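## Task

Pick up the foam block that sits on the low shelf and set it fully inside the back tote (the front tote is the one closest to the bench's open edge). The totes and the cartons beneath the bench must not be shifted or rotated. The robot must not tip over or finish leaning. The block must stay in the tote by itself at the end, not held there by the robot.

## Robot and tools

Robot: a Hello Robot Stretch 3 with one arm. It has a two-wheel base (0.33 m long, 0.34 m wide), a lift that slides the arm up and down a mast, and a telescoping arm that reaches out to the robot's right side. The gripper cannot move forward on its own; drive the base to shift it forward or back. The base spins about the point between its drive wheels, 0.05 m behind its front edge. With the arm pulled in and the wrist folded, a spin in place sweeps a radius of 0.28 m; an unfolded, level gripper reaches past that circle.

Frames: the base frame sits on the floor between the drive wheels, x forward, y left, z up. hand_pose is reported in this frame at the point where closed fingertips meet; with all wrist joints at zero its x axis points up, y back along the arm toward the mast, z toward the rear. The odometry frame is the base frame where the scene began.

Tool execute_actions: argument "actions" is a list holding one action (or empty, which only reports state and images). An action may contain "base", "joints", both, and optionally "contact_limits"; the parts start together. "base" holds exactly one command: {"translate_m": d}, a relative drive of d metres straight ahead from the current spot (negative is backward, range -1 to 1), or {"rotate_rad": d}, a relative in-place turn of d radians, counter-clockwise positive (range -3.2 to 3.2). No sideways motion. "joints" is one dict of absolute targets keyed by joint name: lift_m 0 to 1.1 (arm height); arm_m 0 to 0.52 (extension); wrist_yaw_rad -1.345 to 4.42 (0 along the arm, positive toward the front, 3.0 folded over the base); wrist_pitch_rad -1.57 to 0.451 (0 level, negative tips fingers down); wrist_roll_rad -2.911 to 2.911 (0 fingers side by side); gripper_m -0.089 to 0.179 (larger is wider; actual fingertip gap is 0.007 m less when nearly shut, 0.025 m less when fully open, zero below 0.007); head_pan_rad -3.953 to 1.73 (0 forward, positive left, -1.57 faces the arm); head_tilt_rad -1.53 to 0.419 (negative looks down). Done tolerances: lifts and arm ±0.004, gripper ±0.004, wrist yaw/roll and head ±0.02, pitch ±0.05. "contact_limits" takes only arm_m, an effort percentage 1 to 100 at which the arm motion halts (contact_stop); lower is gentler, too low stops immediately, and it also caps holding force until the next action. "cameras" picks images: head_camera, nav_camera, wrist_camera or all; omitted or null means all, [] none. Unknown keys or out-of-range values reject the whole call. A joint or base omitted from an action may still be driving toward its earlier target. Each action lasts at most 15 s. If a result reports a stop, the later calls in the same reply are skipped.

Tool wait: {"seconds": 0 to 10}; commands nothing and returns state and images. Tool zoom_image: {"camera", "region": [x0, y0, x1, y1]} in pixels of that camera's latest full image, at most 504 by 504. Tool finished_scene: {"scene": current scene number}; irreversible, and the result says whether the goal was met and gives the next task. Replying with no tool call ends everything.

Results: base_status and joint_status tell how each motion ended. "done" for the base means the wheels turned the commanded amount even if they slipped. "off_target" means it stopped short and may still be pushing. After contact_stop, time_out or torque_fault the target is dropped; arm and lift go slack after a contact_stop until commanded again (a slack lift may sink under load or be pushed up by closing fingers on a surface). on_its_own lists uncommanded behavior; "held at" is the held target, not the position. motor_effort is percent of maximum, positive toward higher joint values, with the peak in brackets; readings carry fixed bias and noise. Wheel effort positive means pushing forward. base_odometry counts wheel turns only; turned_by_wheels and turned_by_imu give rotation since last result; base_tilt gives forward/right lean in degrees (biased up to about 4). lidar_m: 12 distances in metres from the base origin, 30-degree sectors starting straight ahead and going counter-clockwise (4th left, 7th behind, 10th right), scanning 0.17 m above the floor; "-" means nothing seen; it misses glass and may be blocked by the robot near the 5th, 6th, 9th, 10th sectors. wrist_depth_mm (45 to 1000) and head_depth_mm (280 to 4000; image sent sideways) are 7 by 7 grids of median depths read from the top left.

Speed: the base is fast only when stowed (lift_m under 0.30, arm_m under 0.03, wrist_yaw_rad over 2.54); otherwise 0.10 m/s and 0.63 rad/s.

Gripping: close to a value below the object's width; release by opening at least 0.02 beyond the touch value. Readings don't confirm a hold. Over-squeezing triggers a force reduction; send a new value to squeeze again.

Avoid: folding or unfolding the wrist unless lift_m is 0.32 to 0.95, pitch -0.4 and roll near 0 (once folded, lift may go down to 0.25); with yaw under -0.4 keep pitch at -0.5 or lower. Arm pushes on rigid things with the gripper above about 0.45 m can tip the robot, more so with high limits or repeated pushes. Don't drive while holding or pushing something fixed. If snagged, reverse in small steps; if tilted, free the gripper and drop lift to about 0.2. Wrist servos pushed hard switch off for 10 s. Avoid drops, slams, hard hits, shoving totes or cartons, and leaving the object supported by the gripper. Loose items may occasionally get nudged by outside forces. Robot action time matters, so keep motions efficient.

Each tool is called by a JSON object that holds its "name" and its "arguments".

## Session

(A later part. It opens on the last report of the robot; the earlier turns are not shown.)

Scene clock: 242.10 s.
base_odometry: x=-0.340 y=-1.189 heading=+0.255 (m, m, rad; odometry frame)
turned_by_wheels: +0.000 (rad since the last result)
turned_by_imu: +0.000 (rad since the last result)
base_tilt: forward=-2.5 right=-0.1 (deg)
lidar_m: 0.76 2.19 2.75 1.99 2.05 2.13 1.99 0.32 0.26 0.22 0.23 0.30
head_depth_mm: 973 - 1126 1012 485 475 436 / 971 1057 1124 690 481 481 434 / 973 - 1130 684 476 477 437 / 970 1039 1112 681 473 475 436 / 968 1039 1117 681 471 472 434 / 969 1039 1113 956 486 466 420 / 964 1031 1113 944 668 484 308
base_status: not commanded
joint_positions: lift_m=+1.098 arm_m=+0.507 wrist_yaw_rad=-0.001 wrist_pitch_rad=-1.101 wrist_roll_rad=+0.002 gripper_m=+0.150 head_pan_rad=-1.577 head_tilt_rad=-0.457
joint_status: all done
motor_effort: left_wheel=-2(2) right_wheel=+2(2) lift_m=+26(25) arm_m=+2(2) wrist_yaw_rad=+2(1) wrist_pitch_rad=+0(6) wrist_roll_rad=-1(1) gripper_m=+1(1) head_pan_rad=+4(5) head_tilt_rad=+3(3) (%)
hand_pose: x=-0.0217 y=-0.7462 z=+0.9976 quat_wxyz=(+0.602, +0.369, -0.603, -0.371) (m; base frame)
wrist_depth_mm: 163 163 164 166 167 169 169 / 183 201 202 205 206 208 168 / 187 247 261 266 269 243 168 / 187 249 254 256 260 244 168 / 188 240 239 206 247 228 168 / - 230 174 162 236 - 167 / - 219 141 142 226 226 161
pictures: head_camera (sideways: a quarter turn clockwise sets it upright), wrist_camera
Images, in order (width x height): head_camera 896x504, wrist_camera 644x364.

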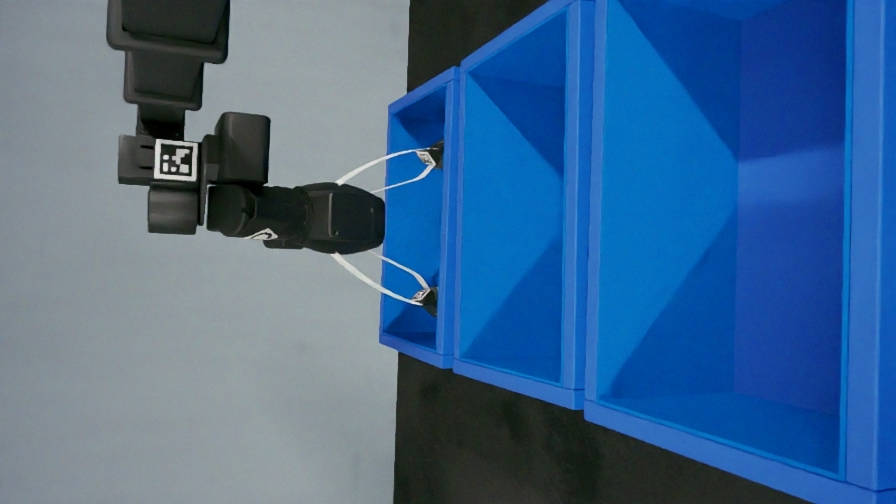

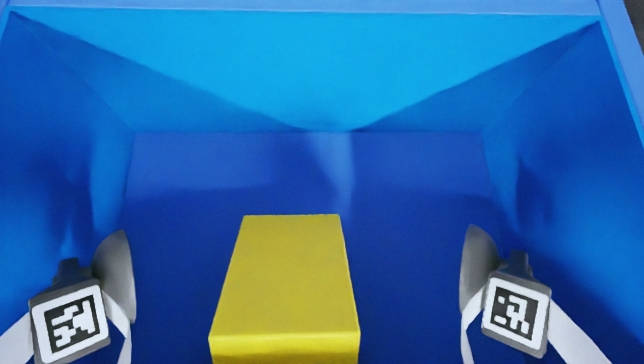

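{"name": "execute_actions", "arguments": {"actions": []}}

Scene clock: 245.27 s.
base_odometry: x=-0.340 y=-1.189 heading=+0.255 (m, m, rad; odometry frame)
turned_by_wheels: +0.000 (rad since the last result)
turned_by_imu: +0.000 (rad since the last result)
base_tilt: forward=-2.5 right=-0.1 (deg)
lidar_m: 0.76 2.20 2.75 1.99 2.06 2.13 1.98 0.32 0.26 0.22 0.23 0.30
head_depth_mm: 974 - 1124 1011 486 475 435 / 970 1056 1127 691 479 480 433 / 970 - 1130 681 477 478 436 / 970 1039 1108 681 474 475 435 / 965 1036 1113 682 471 473 434 / 966 1033 1115 955 486 466 421 / 965 1031 1110 944 670 484 307
base_status: not commanded
joint_positions: lift_m=+1.098 arm_m=+0.507 wrist_yaw_rad=-0.001 wrist_pitch_rad=-1.101 wrist_roll_rad=+0.002 gripper_m=+0.150 head_pan_rad=-1.577 head_tilt_rad=-0.457
joint_status: all done
motor_effort: left_wheel=-2(2) right_wheel=+2(2) lift_m=+25(25) arm_m=+2(2) wrist_yaw_rad=+2(1) wrist_pitch_rad=+0(6) wrist_roll_rad=-1(1) gripper_m=+0(1) head_pan_rad=+4(5) head_tilt_rad=+3(3) (%)
hand_pose: x=-0.0217 y=-0.7462 z=+0.9976 quat_wxyz=(+0.602, +0.369, -0.603, -0.371) (m; base frame)
wrist_depth_mm: 163 163 164 166 167 169 169 / 183 201 202 204 207 209 168 / 187 246 262 266 269 242 167 / 187 248 254 260 259 243 168 / 187 238 239 206 248 229 167 / - 229 174 162 237 - 168 / - 220 141 141 226 228 162
pictures: head_camera (sideways: a quarter turn clockwise sets it upright), nav_camera (sideways: a quarter turn counterclockwise sets it upright), wrist_camera
Images, in order (width x height): head_camera 896x504, nav_camera 672x504, wrist_camera 644x364.

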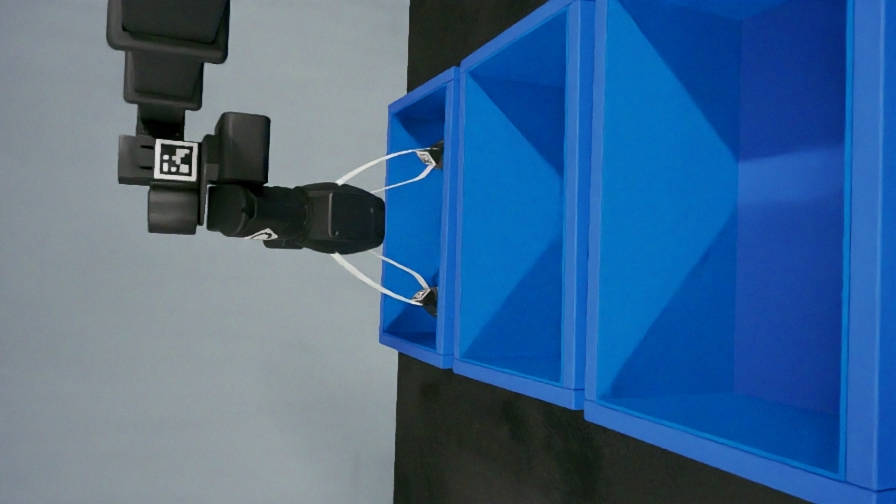

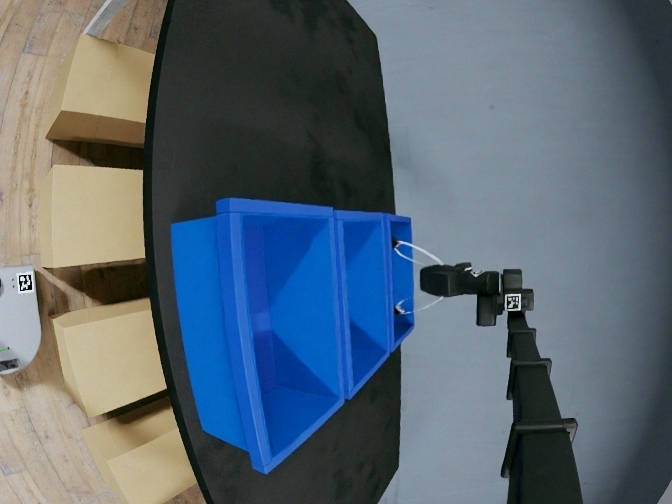

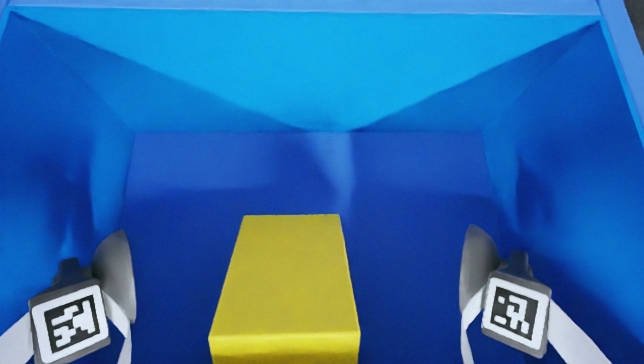

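{"name": "execute_actions", "arguments": {"actions": [{"joints": {"lift_m": 1.06}}], "cameras": ["wrist_camera", "head_camera"]}}

Scene clock: 247.13 s.
base_odometry: x=-0.340 y=-1.189 heading=+0.255 (m, m, rad; odometry frame)
turned_by_wheels: +0.000 (rad since the last result)
turned_by_imu: +0.000 (rad since the last result)
base_tilt: forward=-2.6 right=-0.2 (deg)
lidar_m: 0.76 2.20 2.74 1.99 2.05 2.13 1.99 0.32 0.26 0.22 0.23 0.30
head_depth_mm: 969 1028 1149 1014 486 475 436 / 971 1018 1133 691 479 479 434 / 972 1015 1140 672 476 477 436 / 970 1038 1111 663 474 474 435 / 969 1036 1117 683 471 473 433 / 967 1037 1116 954 485 466 420 / 966 1034 1109 945 669 484 307
base_status: not commanded
joint_positions: lift_m=+1.060 arm_m=+0.507 wrist_yaw_rad=-0.001 wrist_pitch_rad=-1.102 wrist_roll_rad=+0.002 gripper_m=+0.150 head_pan_rad=-1.577 head_tilt_rad=-0.457
joint_status: all done
motor_effort: left_wheel=-2(2) right_wheel=+2(2) lift_m=+11(24) arm_m=+3(2) wrist_yaw_rad=+1(2) wrist_pitch_rad=+1(1) wrist_roll_rad=-1(1) gripper_m=+0(0) head_pan_rad=+5(4) head_tilt_rad=+3(3) (%)
hand_pose: x=-0.0217 y=-0.7461 z=+0.9598 quat_wxyz=(+0.602, +0.370, -0.603, -0.371) (m; base frame)
wrist_depth_mm: 163 163 164 166 167 169 160 / 184 200 203 204 207 208 168 / 188 222 226 230 232 231 168 / 187 214 214 217 220 220 167 / 187 203 158 152 210 213 168 / - 194 123 124 200 - 168 / - 185 104 104 191 192 162
pictures: head_camera (sideways: a quarter turn clockwise sets it upright), wrist_camera
Images, in order (width x height): head_camera 896x504, wrist_camera 644x364.

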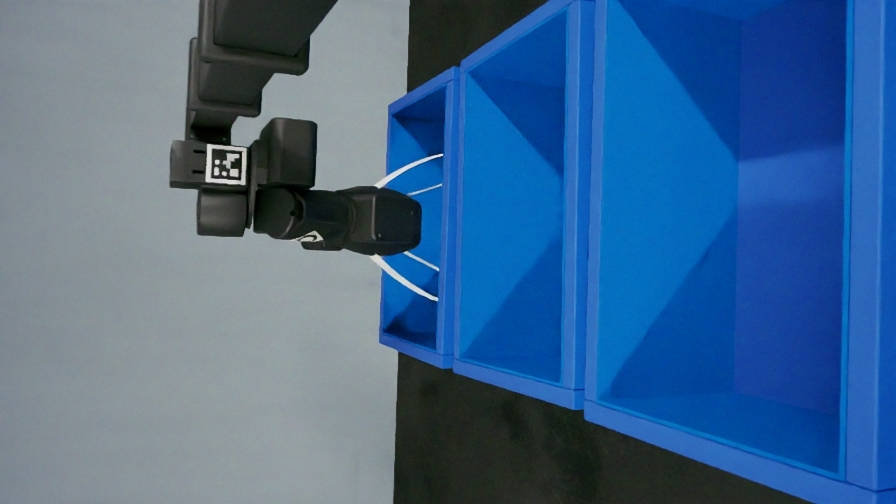

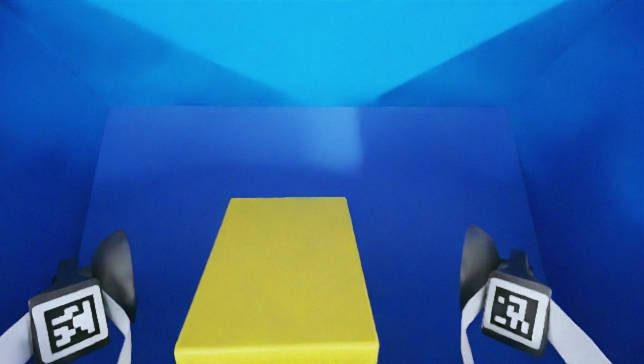

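{"name": "execute_actions", "arguments": {"actions": [{"joints": {"gripper_m": 0.035}}], "cameras": ["wrist_camera", "head_camera"]}}

Scene clock: 249.50 s.
base_odometry: x=-0.340 y=-1.189 heading=+0.255 (m, m, rad; odometry frame)
turned_by_wheels: +0.000 (rad since the last result)
turned_by_imu: +0.000 (rad since the last result)
base_tilt: forward=-2.4 right=+0.0 (deg)
lidar_m: 0.76 2.20 2.74 1.99 2.06 2.12 1.99 0.32 0.26 0.22 0.23 0.30
head_depth_mm: 976 1024 1147 1012 484 476 435 / 972 1025 1133 689 480 480 433 / 967 1022 1142 684 477 477 437 / 969 1034 1111 660 474 474 435 / 968 1036 1116 683 471 473 433 / 968 1035 1112 955 486 465 420 / 963 1029 1108 947 668 485 307
base_status: not commanded
joint_positions: lift_m=+1.060 arm_m=+0.507 wrist_yaw_rad=-0.001 wrist_pitch_rad=-1.102 wrist_roll_rad=+0.002 gripper_m=+0.036 head_pan_rad=-1.577 head_tilt_rad=-0.457
joint_status: all done
motor_effort: left_wheel=-2(2) right_wheel=+2(2) lift_m=+11(11) arm_m=+3(3) wrist_yaw_rad=+1(1) wrist_pitch_rad=+1(1) wrist_roll_rad=-1(1) gripper_m=-18(90) head_pan_rad=+4(4) head_tilt_rad=+4(3) (%)
hand_pose: x=-0.0217 y=-0.7461 z=+0.9597 quat_wxyz=(+0.602, +0.370, -0.603, -0.371) (m; base frame)
wrist_depth_mm: 162 164 165 166 166 168 160 / 183 202 202 203 209 209 168 / 186 223 227 230 233 231 168 / 188 213 214 218 220 220 168 / 186 203 154 151 211 212 169 / 185 195 120 123 133 204 169 / 181 183 105 104 188 194 169
pictures: head_camera (sideways: a quarter turn clockwise sets it upright), wrist_camera
Images, in order (width x height): head_camera 896x504, wrist_camera 644x364.

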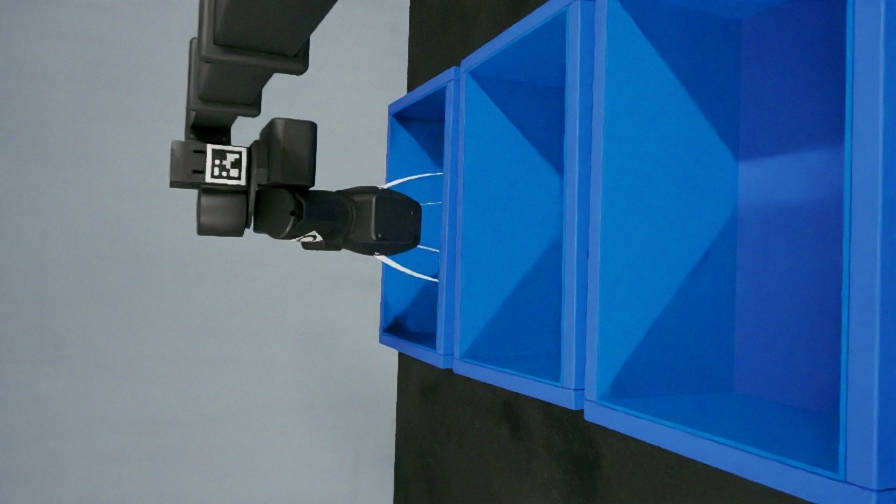

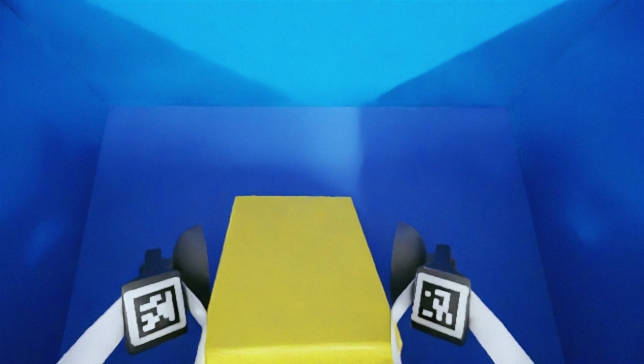

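{"name": "execute_actions", "arguments": {"actions": [{"joints": {"wrist_pitch_rad": -0.85}}], "cameras": ["wrist_camera", "head_camera"]}}

Scene clock: 252.63 s.
base_odometry: x=-0.340 y=-1.189 heading=+0.255 (m, m, rad; odometry frame)
turned_by_wheels: +0.000 (rad since the last result)
turned_by_imu: +0.000 (rad since the last result)
base_tilt: forward=-2.4 right=-0.1 (deg)
lidar_m: 0.76 2.20 2.74 1.99 2.06 2.13 1.99 0.33 0.26 0.22 0.23 0.30
head_depth_mm: 975 1022 1144 1010 486 475 435 / 969 1023 1137 690 481 480 433 / 969 1019 1137 681 477 477 436 / 968 1034 1105 671 473 475 436 / 964 1039 1116 679 471 472 433 / 963 1034 1114 960 486 466 420 / 964 1032 1107 945 668 484 307
base_status: not commanded
joint_positions: lift_m=+1.060 arm_m=+0.507 wrist_yaw_rad=-0.001 wrist_pitch_rad=-0.868 wrist_roll_rad=+0.002 gripper_m=+0.036 head_pan_rad=-1.577 head_tilt_rad=-0.457
joint_status: all done
motor_effort: left_wheel=-2(2) right_wheel=+2(2) lift_m=+11(12) arm_m=+2(2) wrist_yaw_rad=+2(2) wrist_pitch_rad=+6(6) wrist_roll_rad=-1(1) gripper_m=-18(19) head_pan_rad=+4(5) head_tilt_rad=+3(3) (%)
hand_pose: x=-0.0217 y=-0.7989 z=+0.9881 quat_wxyz=(+0.641, +0.297, -0.642, -0.298) (m; base frame)
wrist_depth_mm: 363 361 370 372 383 388 390 / 239 155 327 332 336 339 346 / 159 160 163 164 167 170 161 / 181 197 200 195 206 211 167 / 187 231 157 152 243 242 169 / 186 221 121 124 134 226 167 / 182 200 104 105 113 207 171
pictures: head_camera (sideways: a quarter turn clockwise sets it upright), wrist_camera
Images, in order (width x height): head_camera 896x504, wrist_camera 644x364.

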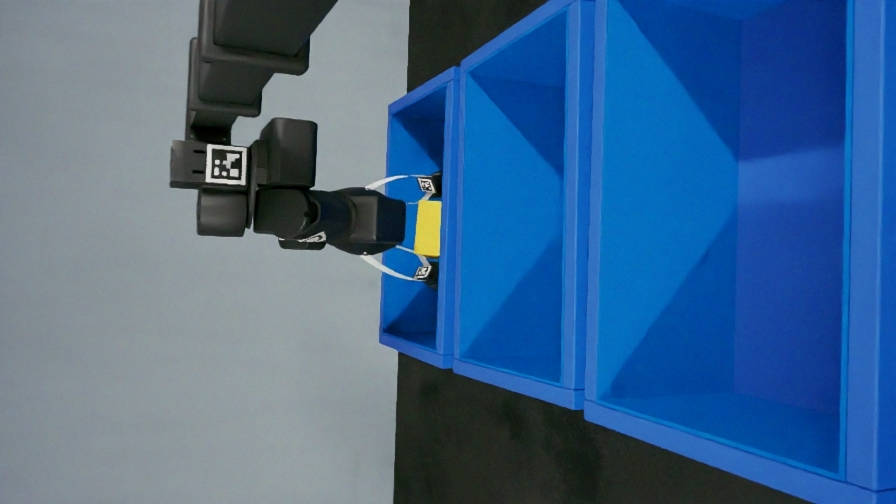

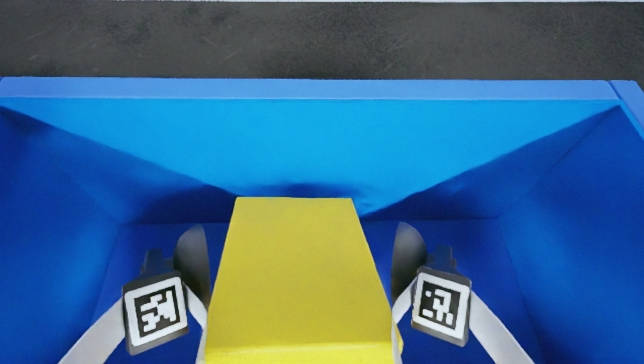

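{"name": "execute_actions", "arguments": {"actions": [{"joints": {"lift_m": 1.035, "arm_m": 0.495}}], "cameras": ["wrist_camera", "head_camera"]}}

Scene clock: 254.37 s.
base_odometry: x=-0.340 y=-1.189 heading=+0.255 (m, m, rad; odometry frame)
turned_by_wheels: +0.000 (rad since the last result)
turned_by_imu: +0.000 (rad since the last result)
base_tilt: forward=-2.5 right=-0.1 (deg)
lidar_m: 0.76 2.20 2.74 1.99 2.06 2.13 1.99 0.32 0.26 0.22 0.23 0.30
head_depth_mm: 973 1037 - 1007 486 476 436 / 971 1031 1140 690 480 480 433 / 969 1031 - 682 476 477 437 / 969 1038 1112 660 473 476 435 / 964 1036 1117 682 472 473 433 / 966 1037 1117 955 486 466 420 / 965 1032 1112 950 668 484 307
base_status: not commanded
joint_positions: lift_m=+1.035 arm_m=+0.495 wrist_yaw_rad=-0.001 wrist_pitch_rad=-0.867 wrist_roll_rad=+0.002 gripper_m=+0.036 head_pan_rad=-1.577 head_tilt_rad=-0.457
joint_status: all done
motor_effort: left_wheel=-2(2) right_wheel=+2(2) lift_m=+11(11) arm_m=-3(4) wrist_yaw_rad=+2(1) wrist_pitch_rad=+6(6) wrist_roll_rad=-1(1) gripper_m=-18(18) head_pan_rad=+5(4) head_tilt_rad=+3(3) (%)
hand_pose: x=-0.0217 y=-0.7876 z=+0.9632 quat_wxyz=(+0.641, +0.297, -0.642, -0.298) (m; base frame)
wrist_depth_mm: 135 137 138 140 142 143 145 / 148 150 151 152 154 156 155 / 172 177 180 182 183 187 168 / 187 217 219 215 230 220 169 / 185 214 156 152 223 217 169 / 186 199 121 123 134 205 169 / 177 179 104 105 113 188 169
pictures: head_camera (sideways: a quarter turn clockwise sets it upright), wrist_camera
Images, in order (width x height): head_camera 896x504, wrist_camera 644x364.

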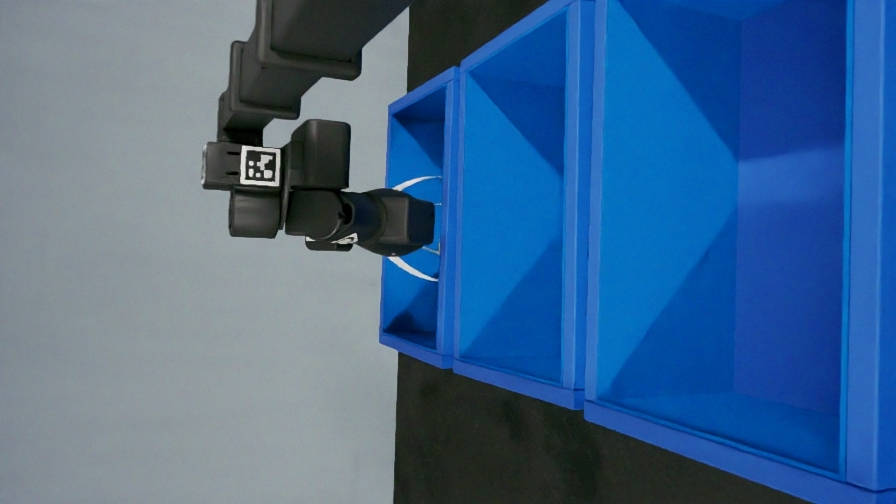

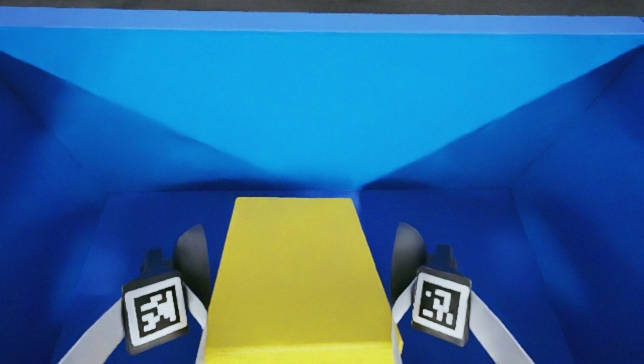

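{"name": "execute_actions", "arguments": {"actions": [{"joints": {"gripper_m": 0.115}}], "cameras": ["wrist_camera", "head_camera"]}}

Scene clock: 257.10 s.
base_odometry: x=-0.340 y=-1.189 heading=+0.255 (m, m, rad; odometry frame)
turned_by_wheels: +0.000 (rad since the last result)
turned_by_imu: +0.000 (rad since the last result)
base_tilt: forward=-2.4 right=-0.1 (deg)
lidar_m: 0.76 2.20 2.75 1.99 2.06 2.13 1.99 0.32 0.26 0.22 0.23 0.30
head_depth_mm: 974 1046 - 1008 486 475 436 / 973 1030 1136 690 480 480 433 / 969 1029 - 673 476 477 437 / 967 1035 1115 660 473 474 435 / 966 1037 1123 681 471 472 434 / 964 1034 1114 956 485 465 421 / 960 1032 1111 945 667 485 307
base_status: not commanded
joint_positions: lift_m=+1.035 arm_m=+0.495 wrist_yaw_rad=-0.001 wrist_pitch_rad=-0.866 wrist_roll_rad=+0.002 gripper_m=+0.115 head_pan_rad=-1.577 head_tilt_rad=-0.457
joint_status: all done
motor_effort: left_wheel=-2(2) right_wheel=+2(2) lift_m=+11(11) arm_m=-3(3) wrist_yaw_rad=+2(1) wrist_pitch_rad=+6(6) wrist_roll_rad=-1(1) gripper_m=+0(81) head_pan_rad=+4(5) head_tilt_rad=+3(3) (%)
hand_pose: x=-0.0217 y=-0.7878 z=+0.9633 quat_wxyz=(+0.641, +0.296, -0.642, -0.298) (m; base frame)
wrist_depth_mm: 136 136 138 139 141 143 146 / 148 149 151 152 154 156 154 / 172 177 180 181 184 187 167 / 187 217 222 224 226 220 167 / 186 213 215 218 222 219 168 / 181 - 156 158 201 205 169 / - 180 143 145 186 185 169
pictures: head_camera (sideways: a quarter turn clockwise sets it upright), wrist_camera
Images, in order (width x height): head_camera 896x504, wrist_camera 644x364.

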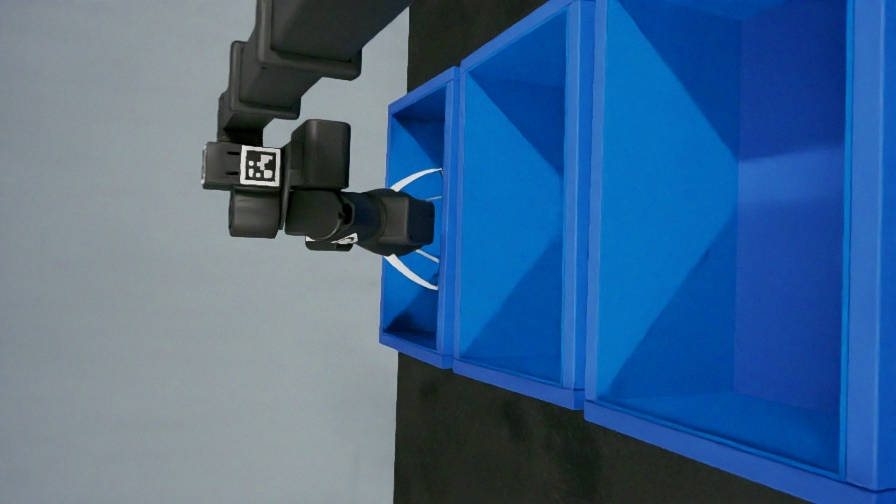

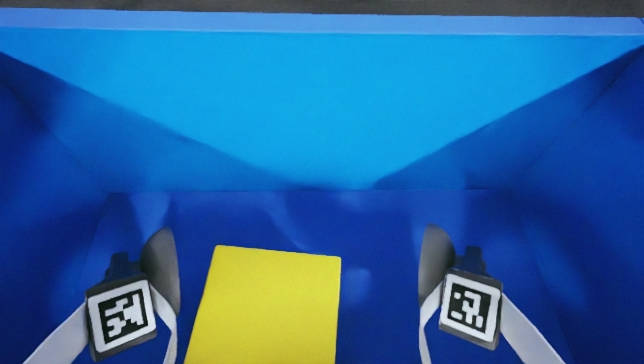

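The block dropped flat. Lift first, keeping the pitch.

{"name": "execute_actions", "arguments": {"actions": [{"joints": {"lift_m": 1.098}}], "cameras": ["wrist_camera", "head_camera"]}}

{"name": "execute_actions", "arguments": {"actions": [{"joints": {"wrist_pitch_rad": -0.6}}], "cameras": ["wrist_camera", "head_camera"]}}

Scene clock: 259.20 s.
base_odometry: x=-0.340 y=-1.189 heading=+0.255 (m, m, rad; odometry frame)
turned_by_wheels: +0.000 (rad since the last result)
turned_by_imu: +0.000 (rad since the last result)
base_tilt: forward=-2.5 right=-0.1 (deg)
lidar_m: 0.76 2.20 2.74 1.99 2.06 2.13 1.99 0.32 0.26 0.22 0.23 0.30
head_depth_mm: 975 - 1127 1011 486 475 435 / 972 1055 1114 689 480 480 433 / 970 - 1120 681 476 477 436 / 968 1037 1119 682 473 474 435 / 968 1034 1113 682 471 473 434 / 963 1033 1122 956 487 465 420 / 967 1036 1109 949 669 484 308
base_status: not commanded
joint_positions: lift_m=+1.098 arm_m=+0.495 wrist_yaw_rad=-0.001 wrist_pitch_rad=-0.866 wrist_roll_rad=+0.002 gripper_m=+0.115 head_pan_rad=-1.577 head_tilt_rad=-0.457
joint_status: all done
motor_effort: left_wheel=-2(2) right_wheel=+2(2) lift_m=+26(25) arm_m=-3(3) wrist_yaw_rad=+1(1) wrist_pitch_rad=+6(6) wrist_roll_rad=-1(1) gripper_m=+0(0) head_pan_rad=+5(4) head_tilt_rad=+3(3) (%)
hand_pose: x=-0.0217 y=-0.7880 z=+1.0255 quat_wxyz=(+0.641, +0.296, -0.642, -0.298) (m; base frame)
wrist_depth_mm: 414 417 420 430 432 443 450 / 372 373 382 385 395 398 400 / 187 189 193 196 198 199 354 / 182 217 221 224 227 220 192 / 187 252 273 279 281 244 170 / 181 - 257 263 264 230 169 / - 234 205 206 244 240 169
pictures: head_camera (sideways: a quarter turn clockwise sets it upright), wrist_camera
Images, in order (width x height): head_camera 896x504, wrist_camera 644x364.

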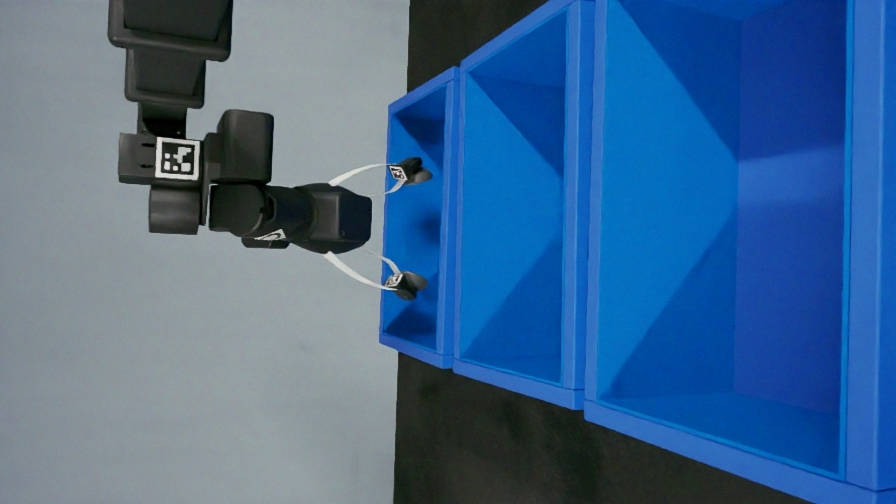

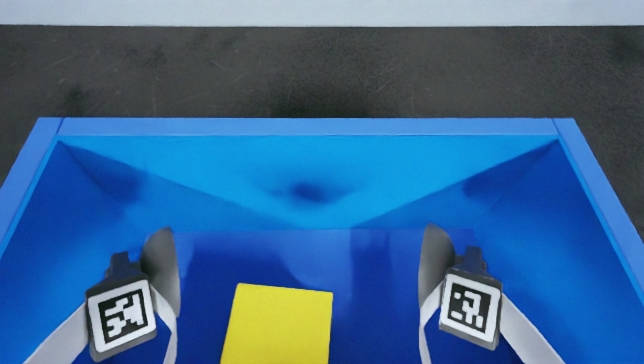

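Scene clock: 260.13 s.
base_odometry: x=-0.340 y=-1.189 heading=+0.255 (m, m, rad; odometry frame)
turned_by_wheels: +0.000 (rad since the last result)
turned_by_imu: +0.000 (rad since the last result)
base_tilt: forward=-2.4 right=-0.1 (deg)
lidar_m: 0.76 2.21 2.74 1.99 2.06 2.13 1.99 0.32 0.26 0.22 0.23 0.30
head_depth_mm: 973 - 1129 1011 485 476 435 / 975 1051 1119 691 480 480 434 / 969 - 1124 682 476 477 437 / 968 1036 1115 681 473 474 436 / 970 1039 1114 681 471 473 433 / 968 1035 1115 956 486 464 420 / 966 1030 1112 946 667 483 307
base_status: not commanded
joint_positions: lift_m=+1.098 arm_m=+0.495 wrist_yaw_rad=-0.001 wrist_pitch_rad=-0.620 wrist_roll_rad=+0.002 gripper_m=+0.115 head_pan_rad=-1.577 head_tilt_rad=-0.457
joint_status: all done
motor_effort: left_wheel=-2(2) right_wheel=+2(2) lift_m=+25(25) arm_m=-2(3) wrist_yaw_rad=+1(1) wrist_pitch_rad=+7(8) wrist_roll_rad=-1(1) gripper_m=+1(0) head_pan_rad=+5(4) head_tilt_rad=+3(4) (%)
hand_pose: x=-0.0218 y=-0.8347 z=+1.0676 quat_wxyz=(+0.673, +0.215, -0.674, -0.217) (m; base frame)
wrist_depth_mm: 371 374 384 392 393 398 408 / 410 418 430 431 436 449 451 / 449 459 458 473 487 493 491 / 402 411 415 418 424 427 430 / 352 359 360 362 378 370 371 / 190 - 207 212 215 211 321 / 171 263 256 262 271 244 182
pictures: head_camera (sideways: a quarter turn clockwise sets it upright), wrist_camera
Images, in order (width x height): head_camera 896x504, wrist_camera 644x364.

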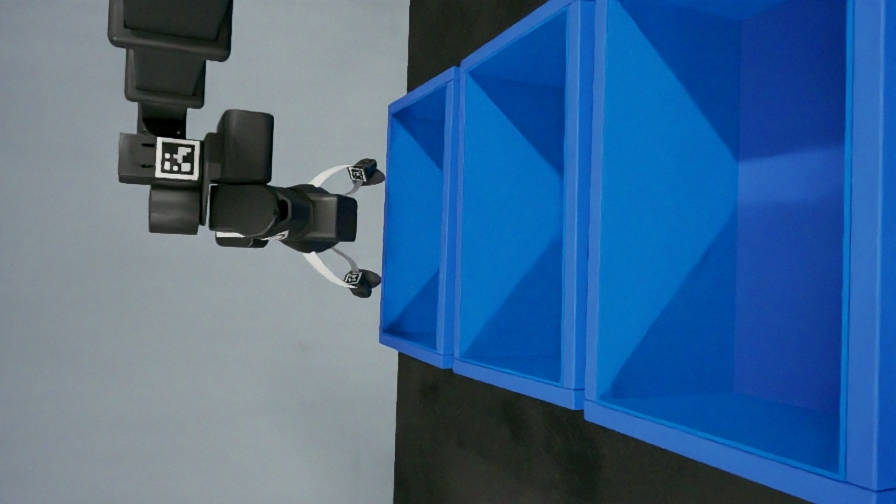

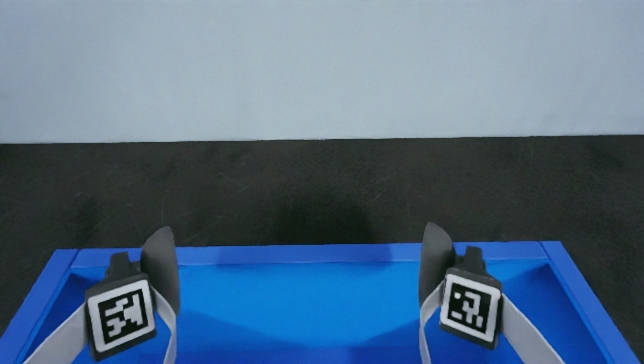

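{"name": "finished_scene", "arguments": {"scene": 1}}

The scene is finished: the task was done.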